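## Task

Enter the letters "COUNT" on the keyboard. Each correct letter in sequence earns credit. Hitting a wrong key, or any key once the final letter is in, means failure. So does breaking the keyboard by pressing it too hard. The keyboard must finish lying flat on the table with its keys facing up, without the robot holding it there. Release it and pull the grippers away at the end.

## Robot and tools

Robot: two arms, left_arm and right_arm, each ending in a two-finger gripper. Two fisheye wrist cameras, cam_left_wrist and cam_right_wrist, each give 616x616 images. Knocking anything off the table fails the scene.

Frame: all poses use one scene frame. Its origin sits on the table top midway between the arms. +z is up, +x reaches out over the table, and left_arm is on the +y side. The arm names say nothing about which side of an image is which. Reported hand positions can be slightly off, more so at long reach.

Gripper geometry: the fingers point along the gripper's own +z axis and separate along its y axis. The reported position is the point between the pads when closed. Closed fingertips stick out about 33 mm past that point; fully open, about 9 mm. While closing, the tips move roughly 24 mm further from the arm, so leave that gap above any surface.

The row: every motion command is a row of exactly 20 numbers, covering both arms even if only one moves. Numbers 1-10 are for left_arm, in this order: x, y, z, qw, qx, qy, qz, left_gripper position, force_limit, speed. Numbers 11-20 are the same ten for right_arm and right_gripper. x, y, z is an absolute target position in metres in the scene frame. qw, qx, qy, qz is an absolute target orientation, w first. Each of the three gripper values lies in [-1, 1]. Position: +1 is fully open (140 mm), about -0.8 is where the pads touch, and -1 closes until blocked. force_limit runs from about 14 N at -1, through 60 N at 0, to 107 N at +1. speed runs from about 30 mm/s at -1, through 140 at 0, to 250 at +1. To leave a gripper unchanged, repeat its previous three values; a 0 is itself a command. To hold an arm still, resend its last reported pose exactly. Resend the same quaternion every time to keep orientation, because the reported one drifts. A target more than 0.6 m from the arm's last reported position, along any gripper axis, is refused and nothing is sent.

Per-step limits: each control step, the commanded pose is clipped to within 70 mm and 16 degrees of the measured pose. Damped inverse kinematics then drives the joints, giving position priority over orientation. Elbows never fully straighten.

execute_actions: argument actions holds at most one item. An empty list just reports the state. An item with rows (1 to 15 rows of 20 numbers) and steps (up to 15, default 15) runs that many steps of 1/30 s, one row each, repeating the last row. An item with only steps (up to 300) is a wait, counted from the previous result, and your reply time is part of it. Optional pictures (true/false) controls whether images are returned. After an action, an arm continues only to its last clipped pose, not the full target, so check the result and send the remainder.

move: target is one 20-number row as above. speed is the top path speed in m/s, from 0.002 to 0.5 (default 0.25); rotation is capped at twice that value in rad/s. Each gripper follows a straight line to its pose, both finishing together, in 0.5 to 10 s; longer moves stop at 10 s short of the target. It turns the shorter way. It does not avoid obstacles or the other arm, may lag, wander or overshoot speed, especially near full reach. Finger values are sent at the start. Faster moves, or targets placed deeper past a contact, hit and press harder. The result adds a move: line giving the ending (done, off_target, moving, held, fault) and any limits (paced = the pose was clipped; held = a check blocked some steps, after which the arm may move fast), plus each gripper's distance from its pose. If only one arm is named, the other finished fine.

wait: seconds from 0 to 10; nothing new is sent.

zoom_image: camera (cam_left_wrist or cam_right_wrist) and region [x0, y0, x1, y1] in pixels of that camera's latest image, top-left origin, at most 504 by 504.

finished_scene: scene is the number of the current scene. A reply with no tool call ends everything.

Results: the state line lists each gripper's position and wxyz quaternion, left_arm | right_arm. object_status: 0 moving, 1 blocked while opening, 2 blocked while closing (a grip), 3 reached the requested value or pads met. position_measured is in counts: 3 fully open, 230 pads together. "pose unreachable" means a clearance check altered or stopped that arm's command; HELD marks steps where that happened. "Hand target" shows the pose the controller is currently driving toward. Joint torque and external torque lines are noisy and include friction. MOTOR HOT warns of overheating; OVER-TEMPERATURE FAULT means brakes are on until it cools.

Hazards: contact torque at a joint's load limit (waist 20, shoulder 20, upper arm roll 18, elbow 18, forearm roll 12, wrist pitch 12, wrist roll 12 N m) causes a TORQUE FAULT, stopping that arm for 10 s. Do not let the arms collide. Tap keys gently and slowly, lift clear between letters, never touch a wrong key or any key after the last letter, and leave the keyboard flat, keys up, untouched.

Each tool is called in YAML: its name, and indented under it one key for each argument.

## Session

execute_actions:
  actions: []

Scene clock: 0.00 s of 4023.00 s.
left_arm: end_effector_position=(+0.5913, +0.3351, +0.4179) position_measured=230 object_status=3 end_effector_quat_wxyz=(-0.004, +0.929, -0.370, -0.003) | right_arm: end_effector_position=(+0.4722, -0.0759, +0.3379) position_measured=230 object_status=3 end_effector_quat_wxyz=(+0.050, +0.810, +0.581, -0.063)
Joint positions: left_arm=[ 0.006 -0.004 -0.007 -1.562  0.009  1.556 -0.79 ] | right_arm=[ 0.721  0.173  0.042 -1.523 -0.093  1.558 -2.081]
Joint velocities: left_arm=[-0.    -0.001 -0.001 -0.001  0.001 -0.001  0.001] | right_arm=[-0.    -0.001 -0.001 -0.     0.    -0.    -0.   ]
Joint torques (N m, as the joint torque sensors report them, + toward a larger angle): no reading
External joint torques (N m, as the arm's controller estimates them; a push from outside toward a larger angle lowers the number): no reading
Hand target (left_arm): +0.591, +0.335, +0.418; -0.004, +0.929, -0.370, -0.003
Hand target (right_arm): +0.472, -0.076, +0.338; +0.050, +0.810, +0.581, -0.063

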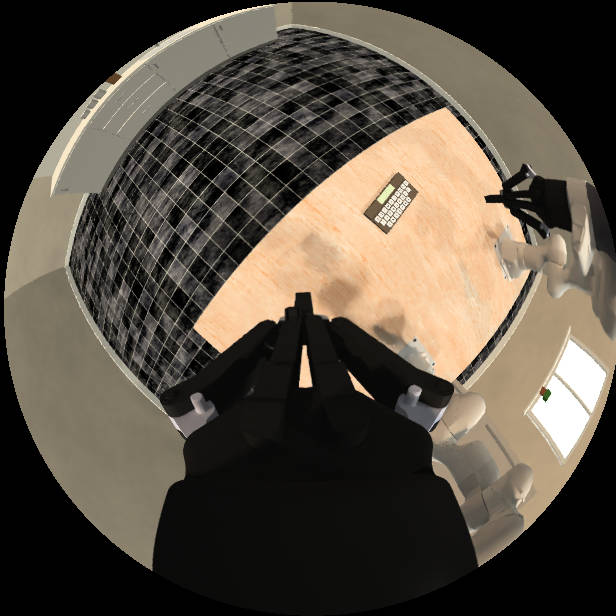

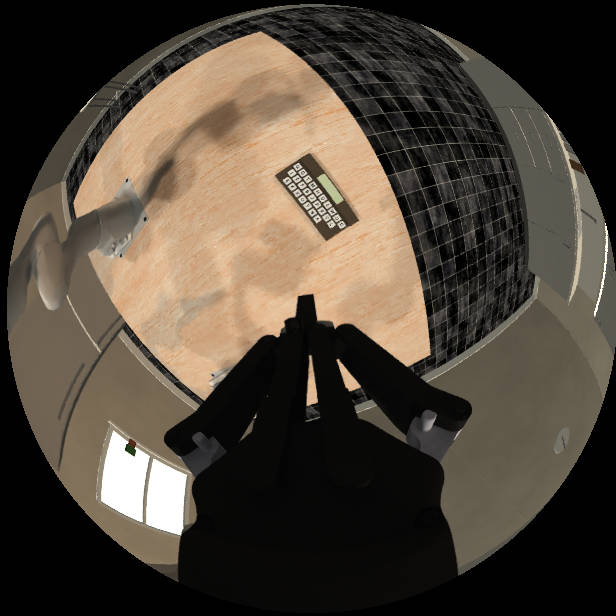

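move:
  target: [0.47,0.03,0.10,0.021,0.978,0.12,-0.172,-1,0,0,0.4,-0.3,0.34,0.05,0.81,0.581,-0.063,-1,0,0]

zoom_image:
  camera: "cam_left_wrist"
  region: [160,180,460,380]

Scene clock: 7.13 s of 4023.00 s.
left_arm: end_effector_position=(+0.4728, +0.0295, +0.0996) position_measured=233 object_status=3 end_effector_quat_wxyz=(+0.022, +0.979, +0.107, -0.172) | right_arm: end_effector_position=(+0.3994, -0.2980, +0.3373) position_measured=233 object_status=3 end_effector_quat_wxyz=(+0.051, +0.811, +0.579, -0.061)
Joint positions: left_arm=[-0.352  0.299 -0.152 -1.985 -0.2    2.006 -2.159] | right_arm=[ 0.614 -0.42  -0.114 -2.183 -0.164  1.656 -2.308]
Joint velocities: left_arm=[-0.     0.     0.002  0.001  0.     0.002 -0.03 ] | right_arm=[ 0.    -0.001  0.     0.002 -0.     0.    -0.007]
Joint torques (N m, as the joint torque sensors report them, + toward a larger angle): left_arm=[ -1.29 -39.03  -0.88  20.07  -0.57   1.96  -0.16] | right_arm=[ -0.33 -17.41   0.86  21.87  -0.15   2.27  -0.29]
External joint torques (N m, as the arm's controller estimates them; a push from outside toward a larger angle lowers the number): left_arm=[-1.44 -0.18  0.21 -1.45 -1.02  0.29 -0.15] | right_arm=[-0.38 -0.36 -0.29 -2.2  -0.79  0.07 -0.29]
Hand target (left_arm): +0.474, +0.028, +0.100; +0.022, +0.978, +0.115, -0.171
Hand target (right_arm): +0.400, -0.299, +0.337; +0.051, +0.810, +0.581, -0.061
Off the commanded pose (left_arm): 0.003 m, 2 deg.
Off the commanded pose (right_arm): 0.003 m, 0 deg.
After step 90, 1.00 s passed at rest.
move: done

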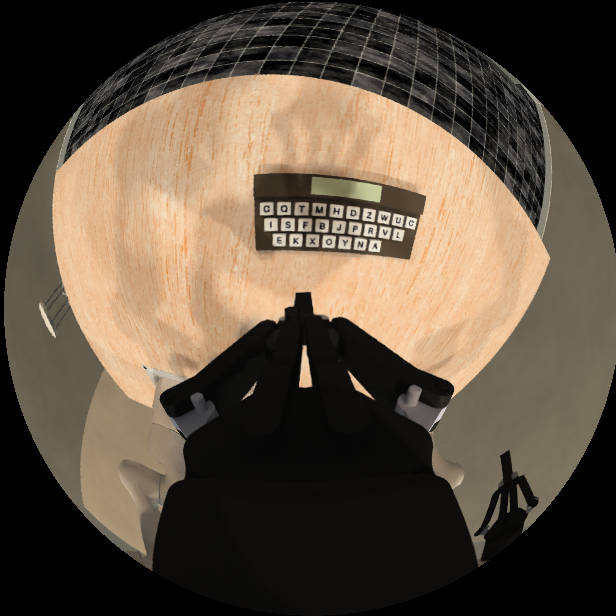

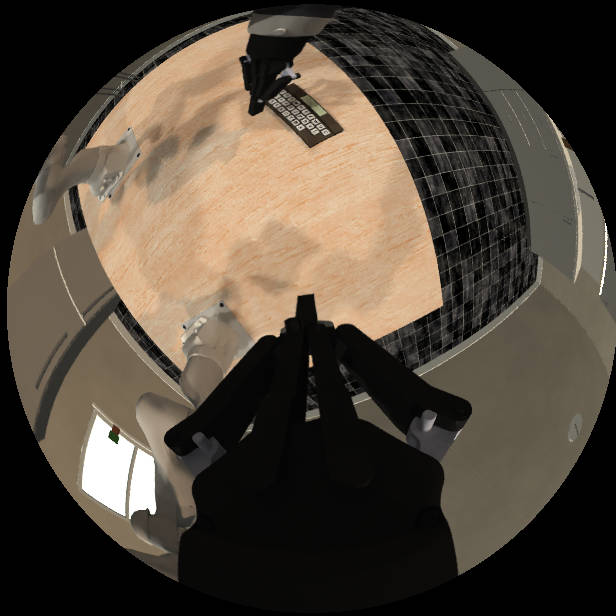

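Region (160, 180, 460, 380) of cam_left_wrist's 616x616 image, scaled by 1.680, with more detail than that image has.

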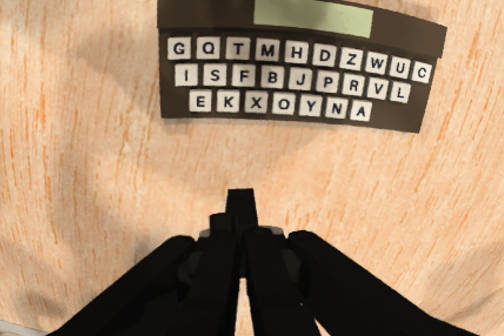

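move:
  target: [0.575,-0.076,0.075,0.021,0.978,0.12,-0.172,-1,0,0,0.4,-0.3,0.34,0.05,0.81,0.581,-0.063,-1,0,0]
  speed: 0.15

zoom_image:
  camera: "cam_left_wrist"
  region: [100,180,400,380]

Scene clock: 15.27 s of 4023.00 s.
left_arm: end_effector_position=(+0.5764, -0.0760, +0.0769) position_measured=233 object_status=3 end_effector_quat_wxyz=(+0.026, +0.978, +0.116, -0.170) | right_arm: end_effector_position=(+0.3996, -0.2982, +0.3400) position_measured=233 object_status=3 end_effector_quat_wxyz=(+0.050, +0.810, +0.581, -0.062)
Joint positions: left_arm=[-0.461  0.755 -0.126 -1.313 -0.166  1.819 -2.288] | right_arm=[ 0.614 -0.419 -0.114 -2.176 -0.164  1.649 -2.314]
Joint velocities: left_arm=[-0.003  0.003  0.006  0.005 -0.    -0.022 -0.02 ] | right_arm=[-0.     0.    -0.     0.001 -0.001 -0.     0.001]
Joint torques (N m, as the joint torque sensors report them, + toward a larger angle): left_arm=[ -2.12 -50.74  -0.9   22.61   0.41   1.27  -0.19] | right_arm=[ -0.73 -15.74   0.43  23.98   0.39   1.81  -0.28]
External joint torques (N m, as the arm's controller estimates them; a push from outside toward a larger angle lowers the number): left_arm=[-2.12  1.45  1.2  -0.41  0.04 -0.46 -0.18] | right_arm=[-0.7   1.15 -0.63  0.01 -0.23 -0.37 -0.28]
Hand target (left_arm): +0.575, -0.075, +0.076; +0.022, +0.977, +0.121, -0.172
Hand target (right_arm): +0.400, -0.300, +0.340; +0.050, +0.810, +0.581, -0.063
Off the commanded pose (left_arm): 0.002 m, 1 deg.
Off the commanded pose (right_arm): 0.002 m, 0 deg.
After step 90, 3.57 s passed at rest.
move: done

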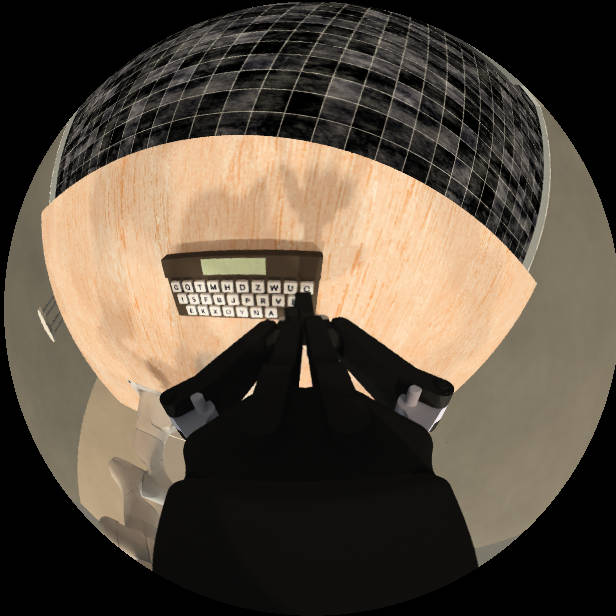

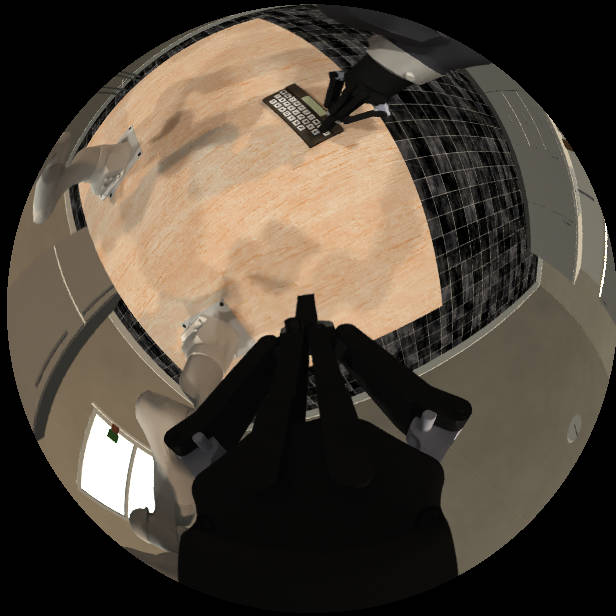

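Region (100, 180, 400, 380) of cam_left_wrist's 616x616 image, scaled by 1.680, with more detail than that image has.

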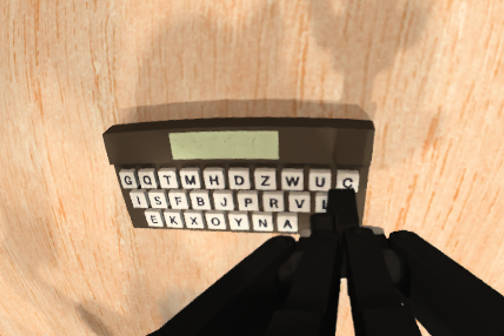

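move:
  target: [0.570,-0.0805,0.065,0.021,0.978,0.12,-0.172,-1,0,0,0.4,-0.3,0.34,0.05,0.81,0.581,-0.063,-1,0,0]
  speed: 0.03

zoom_image:
  camera: "cam_left_wrist"
  region: [100,180,400,380]

Scene clock: 19.23 s of 4023.00 s.
left_arm: end_effector_position=(+0.5703, -0.0808, +0.0673) position_measured=233 object_status=3 end_effector_quat_wxyz=(+0.022, +0.978, +0.116, -0.172) | right_arm: end_effector_position=(+0.3996, -0.2983, +0.3401) position_measured=233 object_status=3 end_effector_quat_wxyz=(+0.050, +0.810, +0.581, -0.062)
Joint positions: left_arm=[-0.473  0.764 -0.126 -1.322 -0.166  1.832 -2.296] | right_arm=[ 0.614 -0.419 -0.114 -2.176 -0.164  1.649 -2.314]
Joint velocities: left_arm=[-0.001 -0.    -0.001 -0.001 -0.     0.009 -0.005] | right_arm=[-0.    -0.    -0.     0.003  0.     0.001  0.002]
Joint torques (N m, as the joint torque sensors report them, + toward a larger angle): left_arm=[ -1.33 -51.23  -1.18  20.01   0.14   2.07  -0.19] | right_arm=[ -0.77 -15.67   0.69  23.63   0.36   1.85  -0.28]
External joint torques (N m, as the arm's controller estimates them; a push from outside toward a larger angle lowers the number): left_arm=[-1.19  1.04  1.02 -2.89 -0.22  0.36 -0.18] | right_arm=[-0.77  1.37 -0.4  -0.45 -0.27 -0.35 -0.28]
Hand target (left_arm): +0.570, -0.081, +0.065; +0.021, +0.978, +0.120, -0.172
Hand target (right_arm): +0.400, -0.300, +0.340; +0.050, +0.810, +0.581, -0.063
Off the commanded pose (left_arm): 0.002 m, 0 deg.
Off the commanded pose (right_arm): 0.002 m, 0 deg.
After step 90, 0.20 s passed at rest.
move: done

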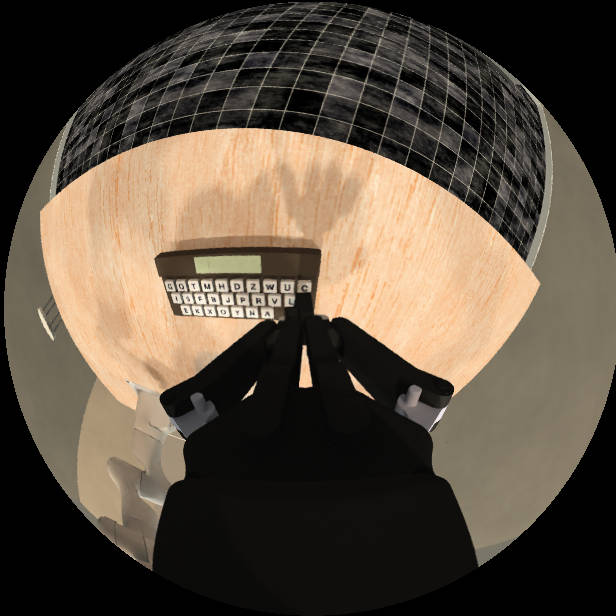

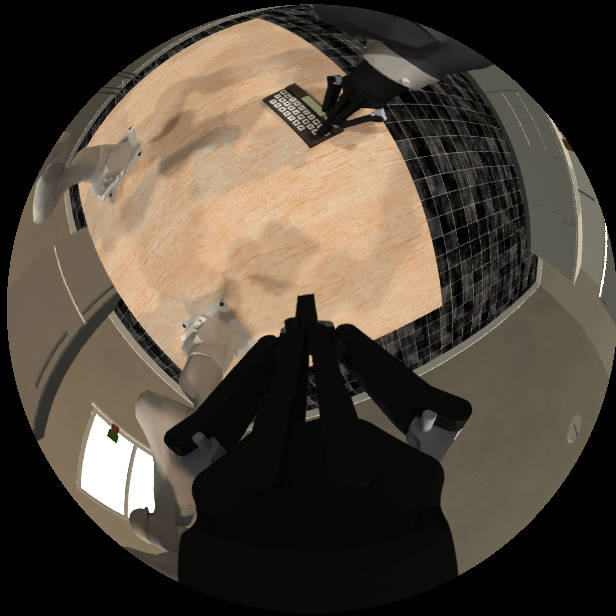

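Region (100, 180, 400, 380) of cam_left_wrist's 616x616 image, scaled by 1.680, with more detail than that image has.

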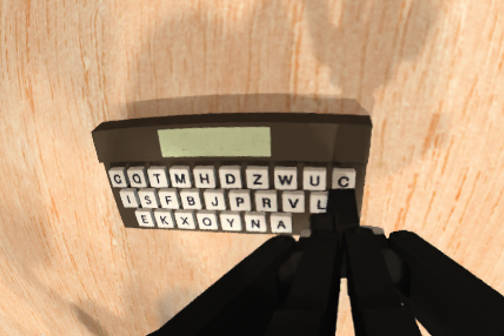

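move:
  target: [0.574,-0.080,0.058,0.021,0.978,0.12,-0.172,-1,0,0,0.4,-0.3,0.34,0.05,0.81,0.581,-0.063,-1,0,0]
  speed: 0.02

zoom_image:
  camera: "cam_left_wrist"
  region: [100,180,400,380]

Scene clock: 22.07 s of 4023.00 s.
left_arm: end_effector_position=(+0.5713, -0.0808, +0.0585) position_measured=233 object_status=3 end_effector_quat_wxyz=(+0.021, +0.977, +0.118, -0.175) | right_arm: end_effector_position=(+0.3996, -0.2983, +0.3401) position_measured=233 object_status=3 end_effector_quat_wxyz=(+0.050, +0.810, +0.581, -0.062)
Joint positions: left_arm=[-0.473  0.784 -0.125 -1.311 -0.166  1.835 -2.297] | right_arm=[ 0.614 -0.419 -0.114 -2.176 -0.164  1.649 -2.314]
Joint velocities: left_arm=[-0.001 -0.001  0.002  0.005 -0.     0.     0.001] | right_arm=[ 0.001 -0.002 -0.002  0.     0.001  0.001  0.   ]
Joint torques (N m, as the joint torque sensors report them, + toward a larger angle): left_arm=[ -0.32 -51.84  -0.53  22.36   0.61   2.09  -0.01] | right_arm=[ -0.85 -15.83   0.53  23.8    0.34   1.88  -0.31]
External joint torques (N m, as the arm's controller estimates them; a push from outside toward a larger angle lowers the number): left_arm=[-0.35  1.2   1.6  -0.71  0.23  0.36  0.  ] | right_arm=[-0.86  1.27 -0.57 -0.27 -0.29 -0.31 -0.31]
Hand target (left_arm): +0.574, -0.080, +0.058; +0.021, +0.978, +0.120, -0.172
Hand target (right_arm): +0.400, -0.300, +0.340; +0.050, +0.810, +0.581, -0.063
Off the commanded pose (left_arm): 0.003 m, 0 deg.
Off the commanded pose (right_arm): 0.002 m, 0 deg.
move: done

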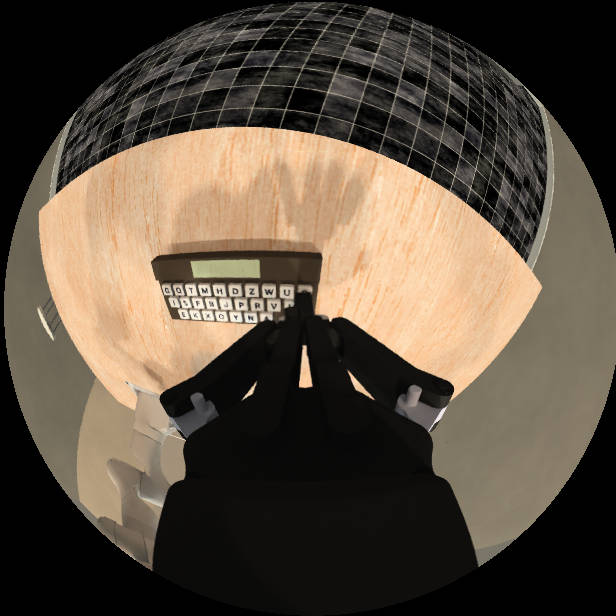

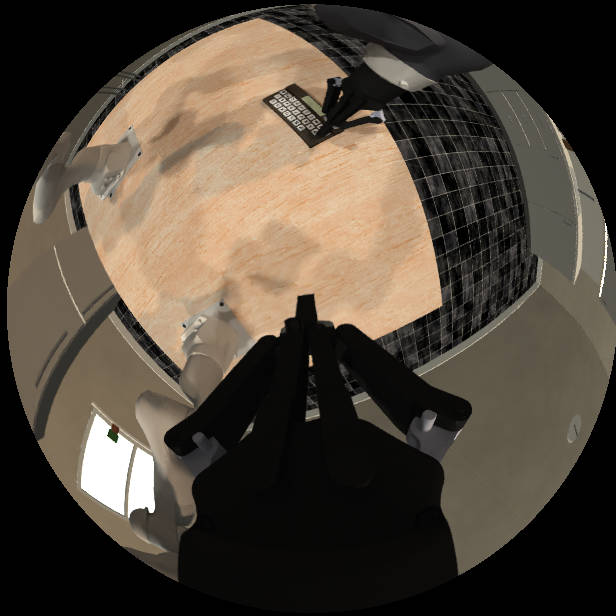

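Region (100, 180, 400, 380) of cam_left_wrist's 616x616 image, scaled by 1.680, with more detail than that image has.

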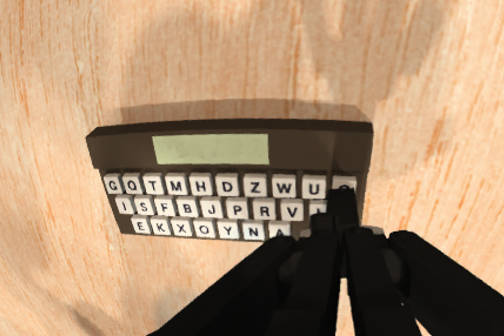

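move:
  target: [0.571,-0.0815,0.053,0.021,0.978,0.12,-0.172,-1,0,0,0.4,-0.3,0.34,0.05,0.81,0.581,-0.063,-1,0,0]
  speed: 0.02

Scene clock: 24.57 s of 4023.00 s.
left_arm: end_effector_position=(+0.5718, -0.0812, +0.0556) position_measured=233 object_status=3 end_effector_quat_wxyz=(+0.022, +0.978, +0.119, -0.172) | right_arm: end_effector_position=(+0.3996, -0.2983, +0.3401) position_measured=233 object_status=3 end_effector_quat_wxyz=(+0.050, +0.810, +0.581, -0.062)
Joint positions: left_arm=[-0.473  0.784 -0.125 -1.318 -0.166  1.848 -2.297] | right_arm=[ 0.614 -0.419 -0.114 -2.176 -0.164  1.649 -2.314]
Joint velocities: left_arm=[-0.    -0.001 -0.    -0.002 -0.001  0.001 -0.   ] | right_arm=[-0.    -0.002 -0.001  0.001 -0.001  0.001 -0.   ]
Joint torques (N m, as the joint torque sensors report them, + toward a larger angle): left_arm=[ -1.65 -52.01  -1.7   19.14   0.46   2.41  -0.04] | right_arm=[ -0.76 -15.63   0.27  23.61   0.32   1.82  -0.27]
External joint torques (N m, as the arm's controller estimates them; a push from outside toward a larger angle lowers the number): left_arm=[-1.56  0.72  0.49 -3.75  0.08  0.7  -0.03] | right_arm=[-0.69  1.43 -0.74 -0.44 -0.3  -0.37 -0.27]
Hand target (left_arm): +0.571, -0.082, +0.053; +0.021, +0.978, +0.120, -0.172
Hand target (right_arm): +0.400, -0.300, +0.340; +0.050, +0.810, +0.581, -0.063
Off the commanded pose (left_arm): 0.003 m, 0 deg.
Off the commanded pose (right_arm): 0.002 m, 0 deg.
move: done

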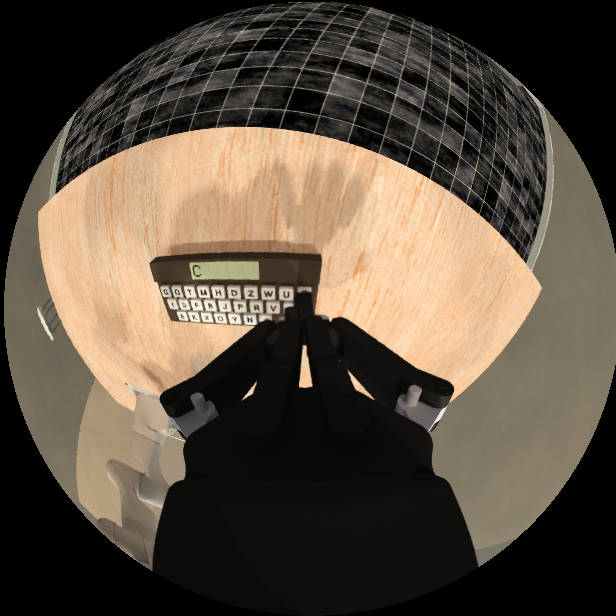

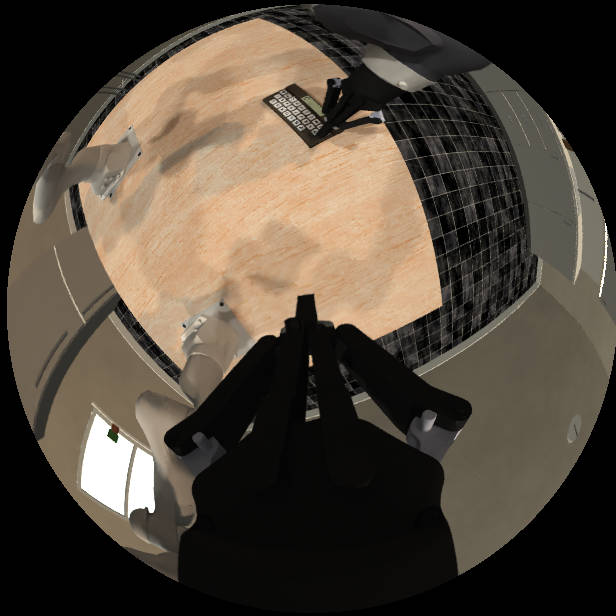

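move:
  target: [0.571,-0.0815,0.067,0.021,0.978,0.12,-0.172,-1,0,0,0.4,-0.3,0.34,0.05,0.81,0.581,-0.063,-1,0,0]
  speed: 0.05

move:
  target: [0.517,0.0085,0.064,0.021,0.978,0.12,-0.172,-1,0,0,0.4,-0.3,0.34,0.05,0.81,0.581,-0.063,-1,0,0]
  speed: 0.08

zoom_image:
  camera: "cam_left_wrist"
  region: [180,180,440,360]

Scene clock: 27.87 s of 4023.00 s.
left_arm: end_effector_position=(+0.5712, -0.0810, +0.0651) position_measured=233 object_status=3 end_effector_quat_wxyz=(+0.022, +0.978, +0.118, -0.172) | right_arm: end_effector_position=(+0.3996, -0.2983, +0.3401) position_measured=233 object_status=3 end_effector_quat_wxyz=(+0.050, +0.810, +0.581, -0.062)
Joint positions: left_arm=[-0.473  0.77  -0.125 -1.318 -0.166  1.834 -2.298] | right_arm=[ 0.614 -0.419 -0.114 -2.176 -0.164  1.649 -2.314]
Joint velocities: left_arm=[ 0.001  0.     0.    -0.     0.001 -0.008 -0.001] | right_arm=[-0.001  0.001  0.001 -0.001 -0.001 -0.001 -0.001]
Joint torques (N m, as the joint torque sensors report them, + toward a larger angle): left_arm=[ -1.22 -53.96  -1.63  22.19   0.3    1.27  -0.11] | right_arm=[ -0.92 -15.94   0.75  23.63   0.35   1.85  -0.3 ]
External joint torques (N m, as the arm's controller estimates them; a push from outside toward a larger angle lowers the number): left_arm=[-1.42 -1.41  0.34 -0.82 -0.09 -0.46 -0.1 ] | right_arm=[-0.94  1.06 -0.37 -0.37 -0.28 -0.33 -0.3 ]
Hand target (left_arm): +0.571, -0.081, +0.067; +0.021, +0.978, +0.120, -0.172
Hand target (right_arm): +0.400, -0.300, +0.340; +0.050, +0.810, +0.581, -0.063
Off the commanded pose (left_arm): 0.002 m, 0 deg.
Off the commanded pose (right_arm): 0.002 m, 0 deg.
move: done

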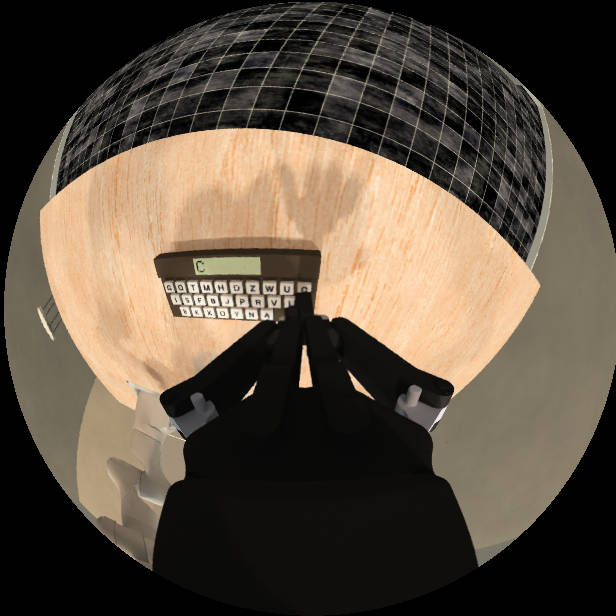

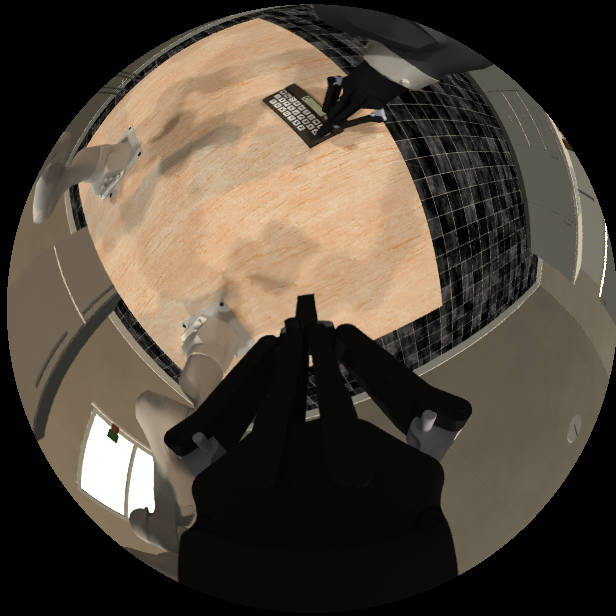

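Scene clock: 29.57 s of 4023.00 s.
left_arm: end_effector_position=(+0.5166, +0.0089, +0.0628) position_measured=233 object_status=3 end_effector_quat_wxyz=(+0.017, +0.977, +0.124, -0.173) | right_arm: end_effector_position=(+0.3996, -0.2983, +0.3401) position_measured=233 object_status=3 end_effector_quat_wxyz=(+0.050, +0.810, +0.581, -0.062)
Joint positions: left_arm=[-0.373  0.489 -0.136 -1.795 -0.176  2.003 -2.207] | right_arm=[ 0.614 -0.419 -0.114 -2.176 -0.164  1.649 -2.314]
Joint velocities: left_arm=[ 0.003 -0.002 -0.012 -0.006  0.001  0.017  0.024] | right_arm=[ 0.001 -0.001 -0.001 -0.001  0.001 -0.    -0.001]
Joint torques (N m, as the joint torque sensors report them, + toward a larger angle): left_arm=[  0.39 -46.38  -3.03  18.16  -0.59   1.98   0.38] | right_arm=[ -0.62 -15.92   0.51  23.59   0.38   1.84  -0.33]
External joint torques (N m, as the arm's controller estimates them; a push from outside toward a larger angle lowers the number): left_arm=[ 0.51 -2.11 -1.26 -3.27 -1.03  0.34  0.39] | right_arm=[-0.6   1.17 -0.55 -0.45 -0.26 -0.35 -0.33]
Hand target (left_arm): +0.517, +0.008, +0.063; +0.021, +0.978, +0.119, -0.172
Hand target (right_arm): +0.400, -0.300, +0.340; +0.050, +0.810, +0.581, -0.063
Off the commanded pose (left_arm): 0.001 m, 1 deg.
Off the commanded pose (right_arm): 0.002 m, 0 deg.
move: done

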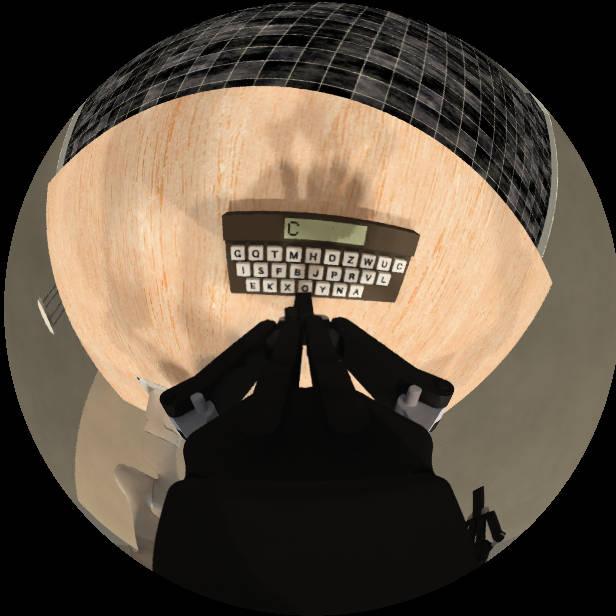

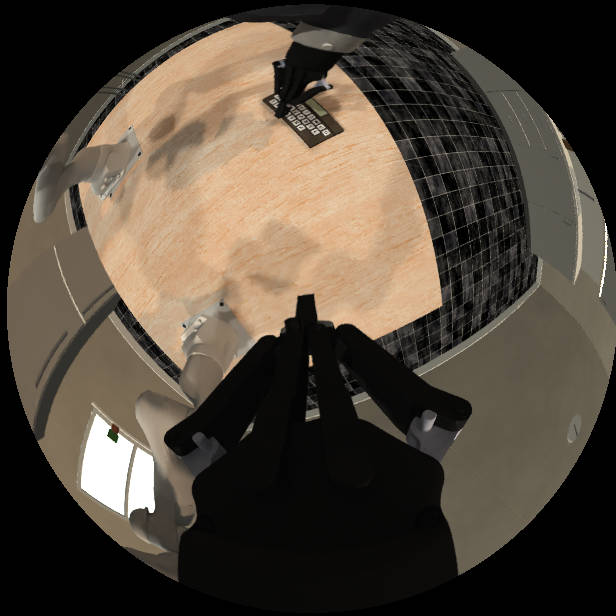

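Region (180, 180, 440, 360) of cam_left_wrist's 616x616 image, scaled by 1.938, with more detail than that image has; it fills the top 349 rows of this view, and the rest is white.

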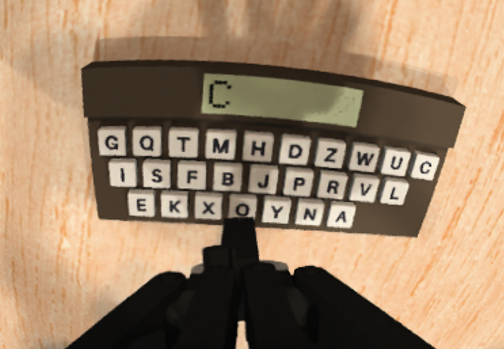

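move:
  target: [0.5195,0.0065,0.053,0.021,0.978,0.12,-0.172,-1,0,0,0.4,-0.3,0.34,0.05,0.81,0.581,-0.063,-1,0,0]
  speed: 0.02

move:
  target: [0.5195,0.0065,0.067,0.021,0.978,0.12,-0.172,-1,0,0,0.4,-0.3,0.34,0.05,0.81,0.581,-0.063,-1,0,0]
  speed: 0.05

move:
  target: [0.568,-0.063,0.063,0.021,0.978,0.12,-0.172,-1,0,0,0.4,-0.3,0.34,0.05,0.81,0.581,-0.063,-1,0,0]
  speed: 0.08

zoom_image:
  camera: "cam_left_wrist"
  region: [140,200,400,380]

Scene clock: 34.60 s of 4023.00 s.
left_arm: end_effector_position=(+0.5173, +0.0083, +0.0549) position_measured=233 object_status=3 end_effector_quat_wxyz=(+0.018, +0.977, +0.122, -0.174) | right_arm: end_effector_position=(+0.3996, -0.2983, +0.3401) position_measured=233 object_status=3 end_effector_quat_wxyz=(+0.050, +0.810, +0.581, -0.062)
Joint positions: left_arm=[-0.372  0.504 -0.137 -1.793 -0.176  2.016 -2.199] | right_arm=[ 0.614 -0.419 -0.114 -2.176 -0.164  1.649 -2.314]
Joint velocities: left_arm=[ 0.001 -0.001  0.001  0.001  0.    -0.     0.002] | right_arm=[-0.    -0.002 -0.001  0.    -0.001  0.001  0.001]
Joint torques (N m, as the joint torque sensors report them, + toward a larger angle): left_arm=[  0.55 -41.25  -2.77  20.97  -0.42   2.78   0.34] | right_arm=[ -0.95 -16.02   0.61  23.37   0.34   1.84  -0.24]
External joint torques (N m, as the arm's controller estimates them; a push from outside toward a larger angle lowers the number): left_arm=[ 0.3   3.6  -1.21 -0.53 -0.87  1.11  0.34] | right_arm=[-0.93  0.99 -0.46 -0.64 -0.29 -0.35 -0.24]
Hand target (left_arm): +0.520, +0.006, +0.053; +0.021, +0.978, +0.120, -0.172
Hand target (right_arm): +0.400, -0.300, +0.340; +0.050, +0.810, +0.581, -0.063
Off the commanded pose (left_arm): 0.003 m, 0 deg.
Off the commanded pose (right_arm): 0.002 m, 0 deg.
After step 90, 1.30 s passed at rest.
move: done

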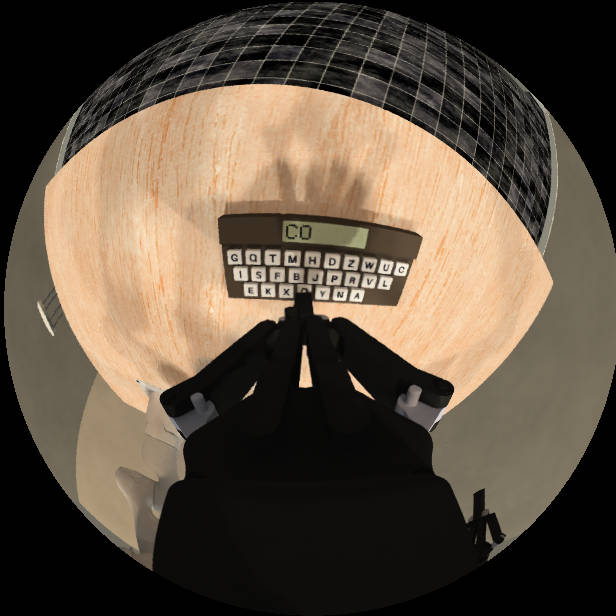

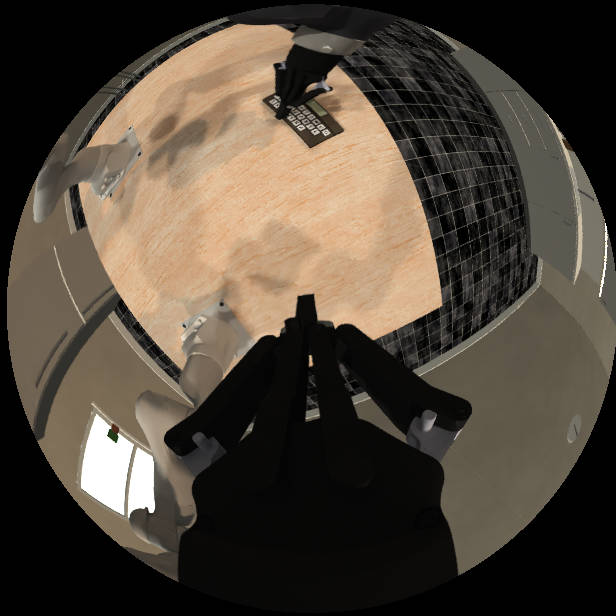

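Scene clock: 35.33 s of 4023.00 s.
left_arm: end_effector_position=(+0.5191, +0.0074, +0.0648) position_measured=233 object_status=3 end_effector_quat_wxyz=(+0.019, +0.978, +0.120, -0.171) | right_arm: end_effector_position=(+0.3996, -0.2983, +0.3401) position_measured=233 object_status=3 end_effector_quat_wxyz=(+0.050, +0.810, +0.581, -0.062)
Joint positions: left_arm=[-0.372  0.489 -0.137 -1.788 -0.176  2.002 -2.199] | right_arm=[ 0.614 -0.419 -0.114 -2.176 -0.164  1.649 -2.314]
Joint velocities: left_arm=[ 0.002  0.    -0.001 -0.     0.001 -0.008  0.001] | right_arm=[ 0.    -0.    -0.001  0.001  0.001 -0.001 -0.001]
Joint torques (N m, as the joint torque sensors report them, + toward a larger angle): left_arm=[  0.75 -45.71  -2.69  21.27  -0.55   1.26   0.17] | right_arm=[ -0.74 -15.87   0.3   23.7    0.33   1.86  -0.28]
External joint torques (N m, as the arm's controller estimates them; a push from outside toward a larger angle lowers the number): left_arm=[ 0.73 -1.26 -1.   -0.29 -0.99 -0.42  0.18] | right_arm=[-0.76  1.21 -0.81 -0.38 -0.3  -0.34 -0.27]
Hand target (left_arm): +0.519, +0.007, +0.067; +0.021, +0.978, +0.120, -0.172
Hand target (right_arm): +0.400, -0.300, +0.340; +0.050, +0.810, +0.581, -0.063
Off the commanded pose (left_arm): 0.002 m, 0 deg.
Off the commanded pose (right_arm): 0.002 m, 0 deg.
move: done

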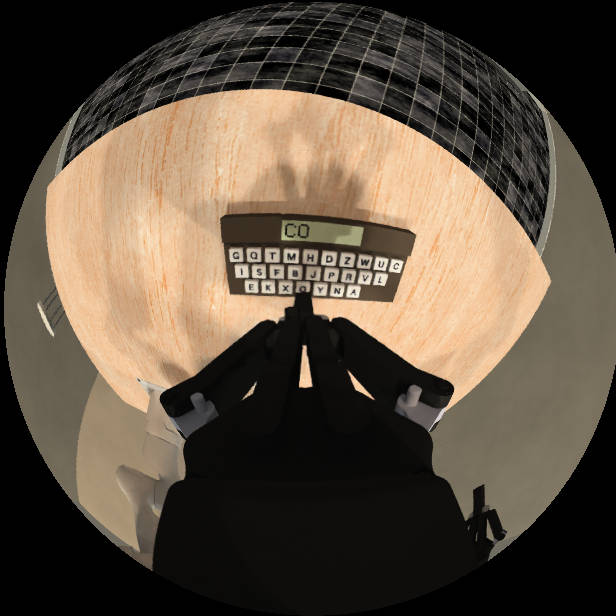

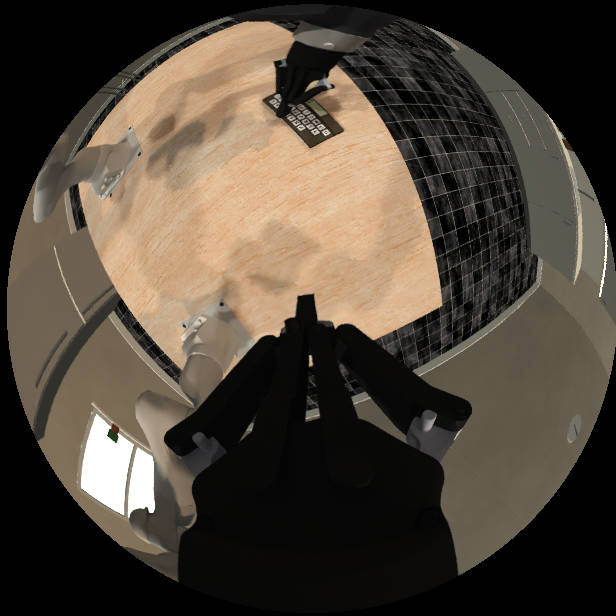

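Scene clock: 36.80 s of 4023.00 s.
left_arm: end_effector_position=(+0.5688, -0.0637, +0.0642) position_measured=233 object_status=3 end_effector_quat_wxyz=(+0.025, +0.978, +0.116, -0.170) | right_arm: end_effector_position=(+0.3996, -0.2983, +0.3401) position_measured=233 object_status=3 end_effector_quat_wxyz=(+0.050, +0.810, +0.581, -0.062)
Joint positions: left_arm=[-0.45   0.723 -0.126 -1.401 -0.169  1.871 -2.267] | right_arm=[ 0.614 -0.419 -0.114 -2.176 -0.164  1.649 -2.314]
Joint velocities: left_arm=[-0.003  0.003  0.011  0.012 -0.    -0.026 -0.02 ] | right_arm=[ 0.001 -0.001 -0.001  0.001  0.002  0.001 -0.002]
Joint torques (N m, as the joint torque sensors report them, + toward a larger angle): left_arm=[ -1.93 -50.3   -1.18  22.78   0.59   1.28  -0.14] | right_arm=[ -1.03 -15.74   0.45  23.75   0.37   1.86  -0.26]
External joint torques (N m, as the arm's controller estimates them; a push from outside toward a larger angle lowers the number): left_arm=[-1.8   1.07  0.98  0.05  0.21 -0.44 -0.13] | right_arm=[-0.99  1.22 -0.58 -0.23 -0.26 -0.33 -0.26]
Hand target (left_arm): +0.568, -0.062, +0.064; +0.021, +0.977, +0.121, -0.172
Hand target (right_arm): +0.400, -0.300, +0.340; +0.050, +0.810, +0.581, -0.063
Off the commanded pose (left_arm): 0.002 m, 1 deg.
Off the commanded pose (right_arm): 0.002 m, 0 deg.
move: done

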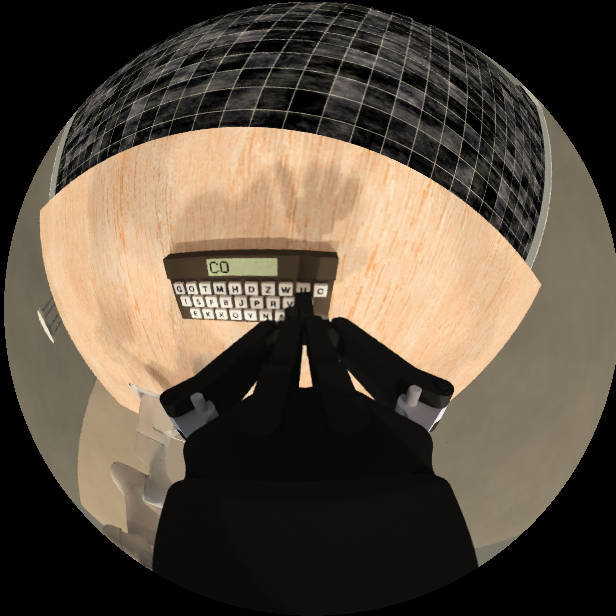

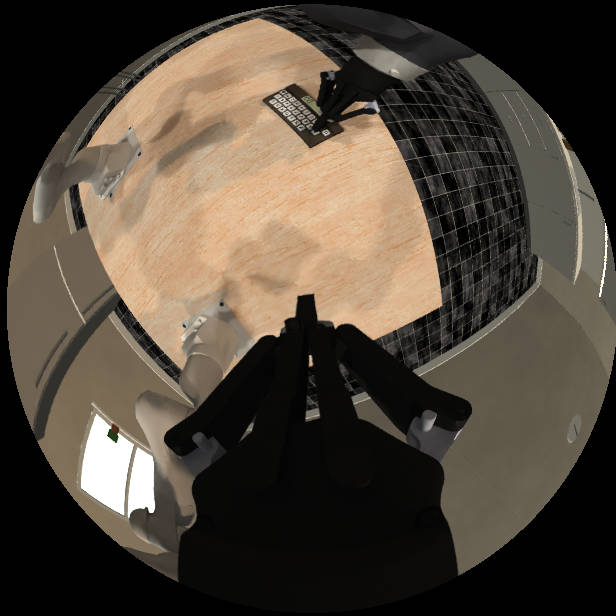

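Region (140, 200, 400, 380) of cam_left_wrist's 616x616 image, scaled by 1.938, with more detail than that image has; it fills the top 349 rows of this view, and the rest is white.

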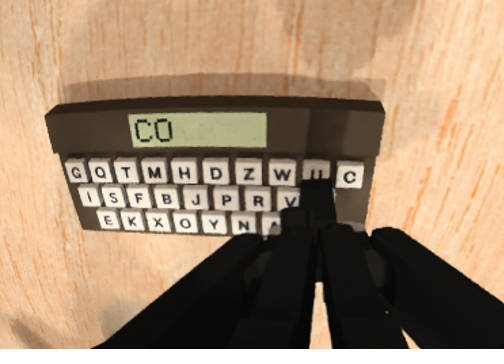

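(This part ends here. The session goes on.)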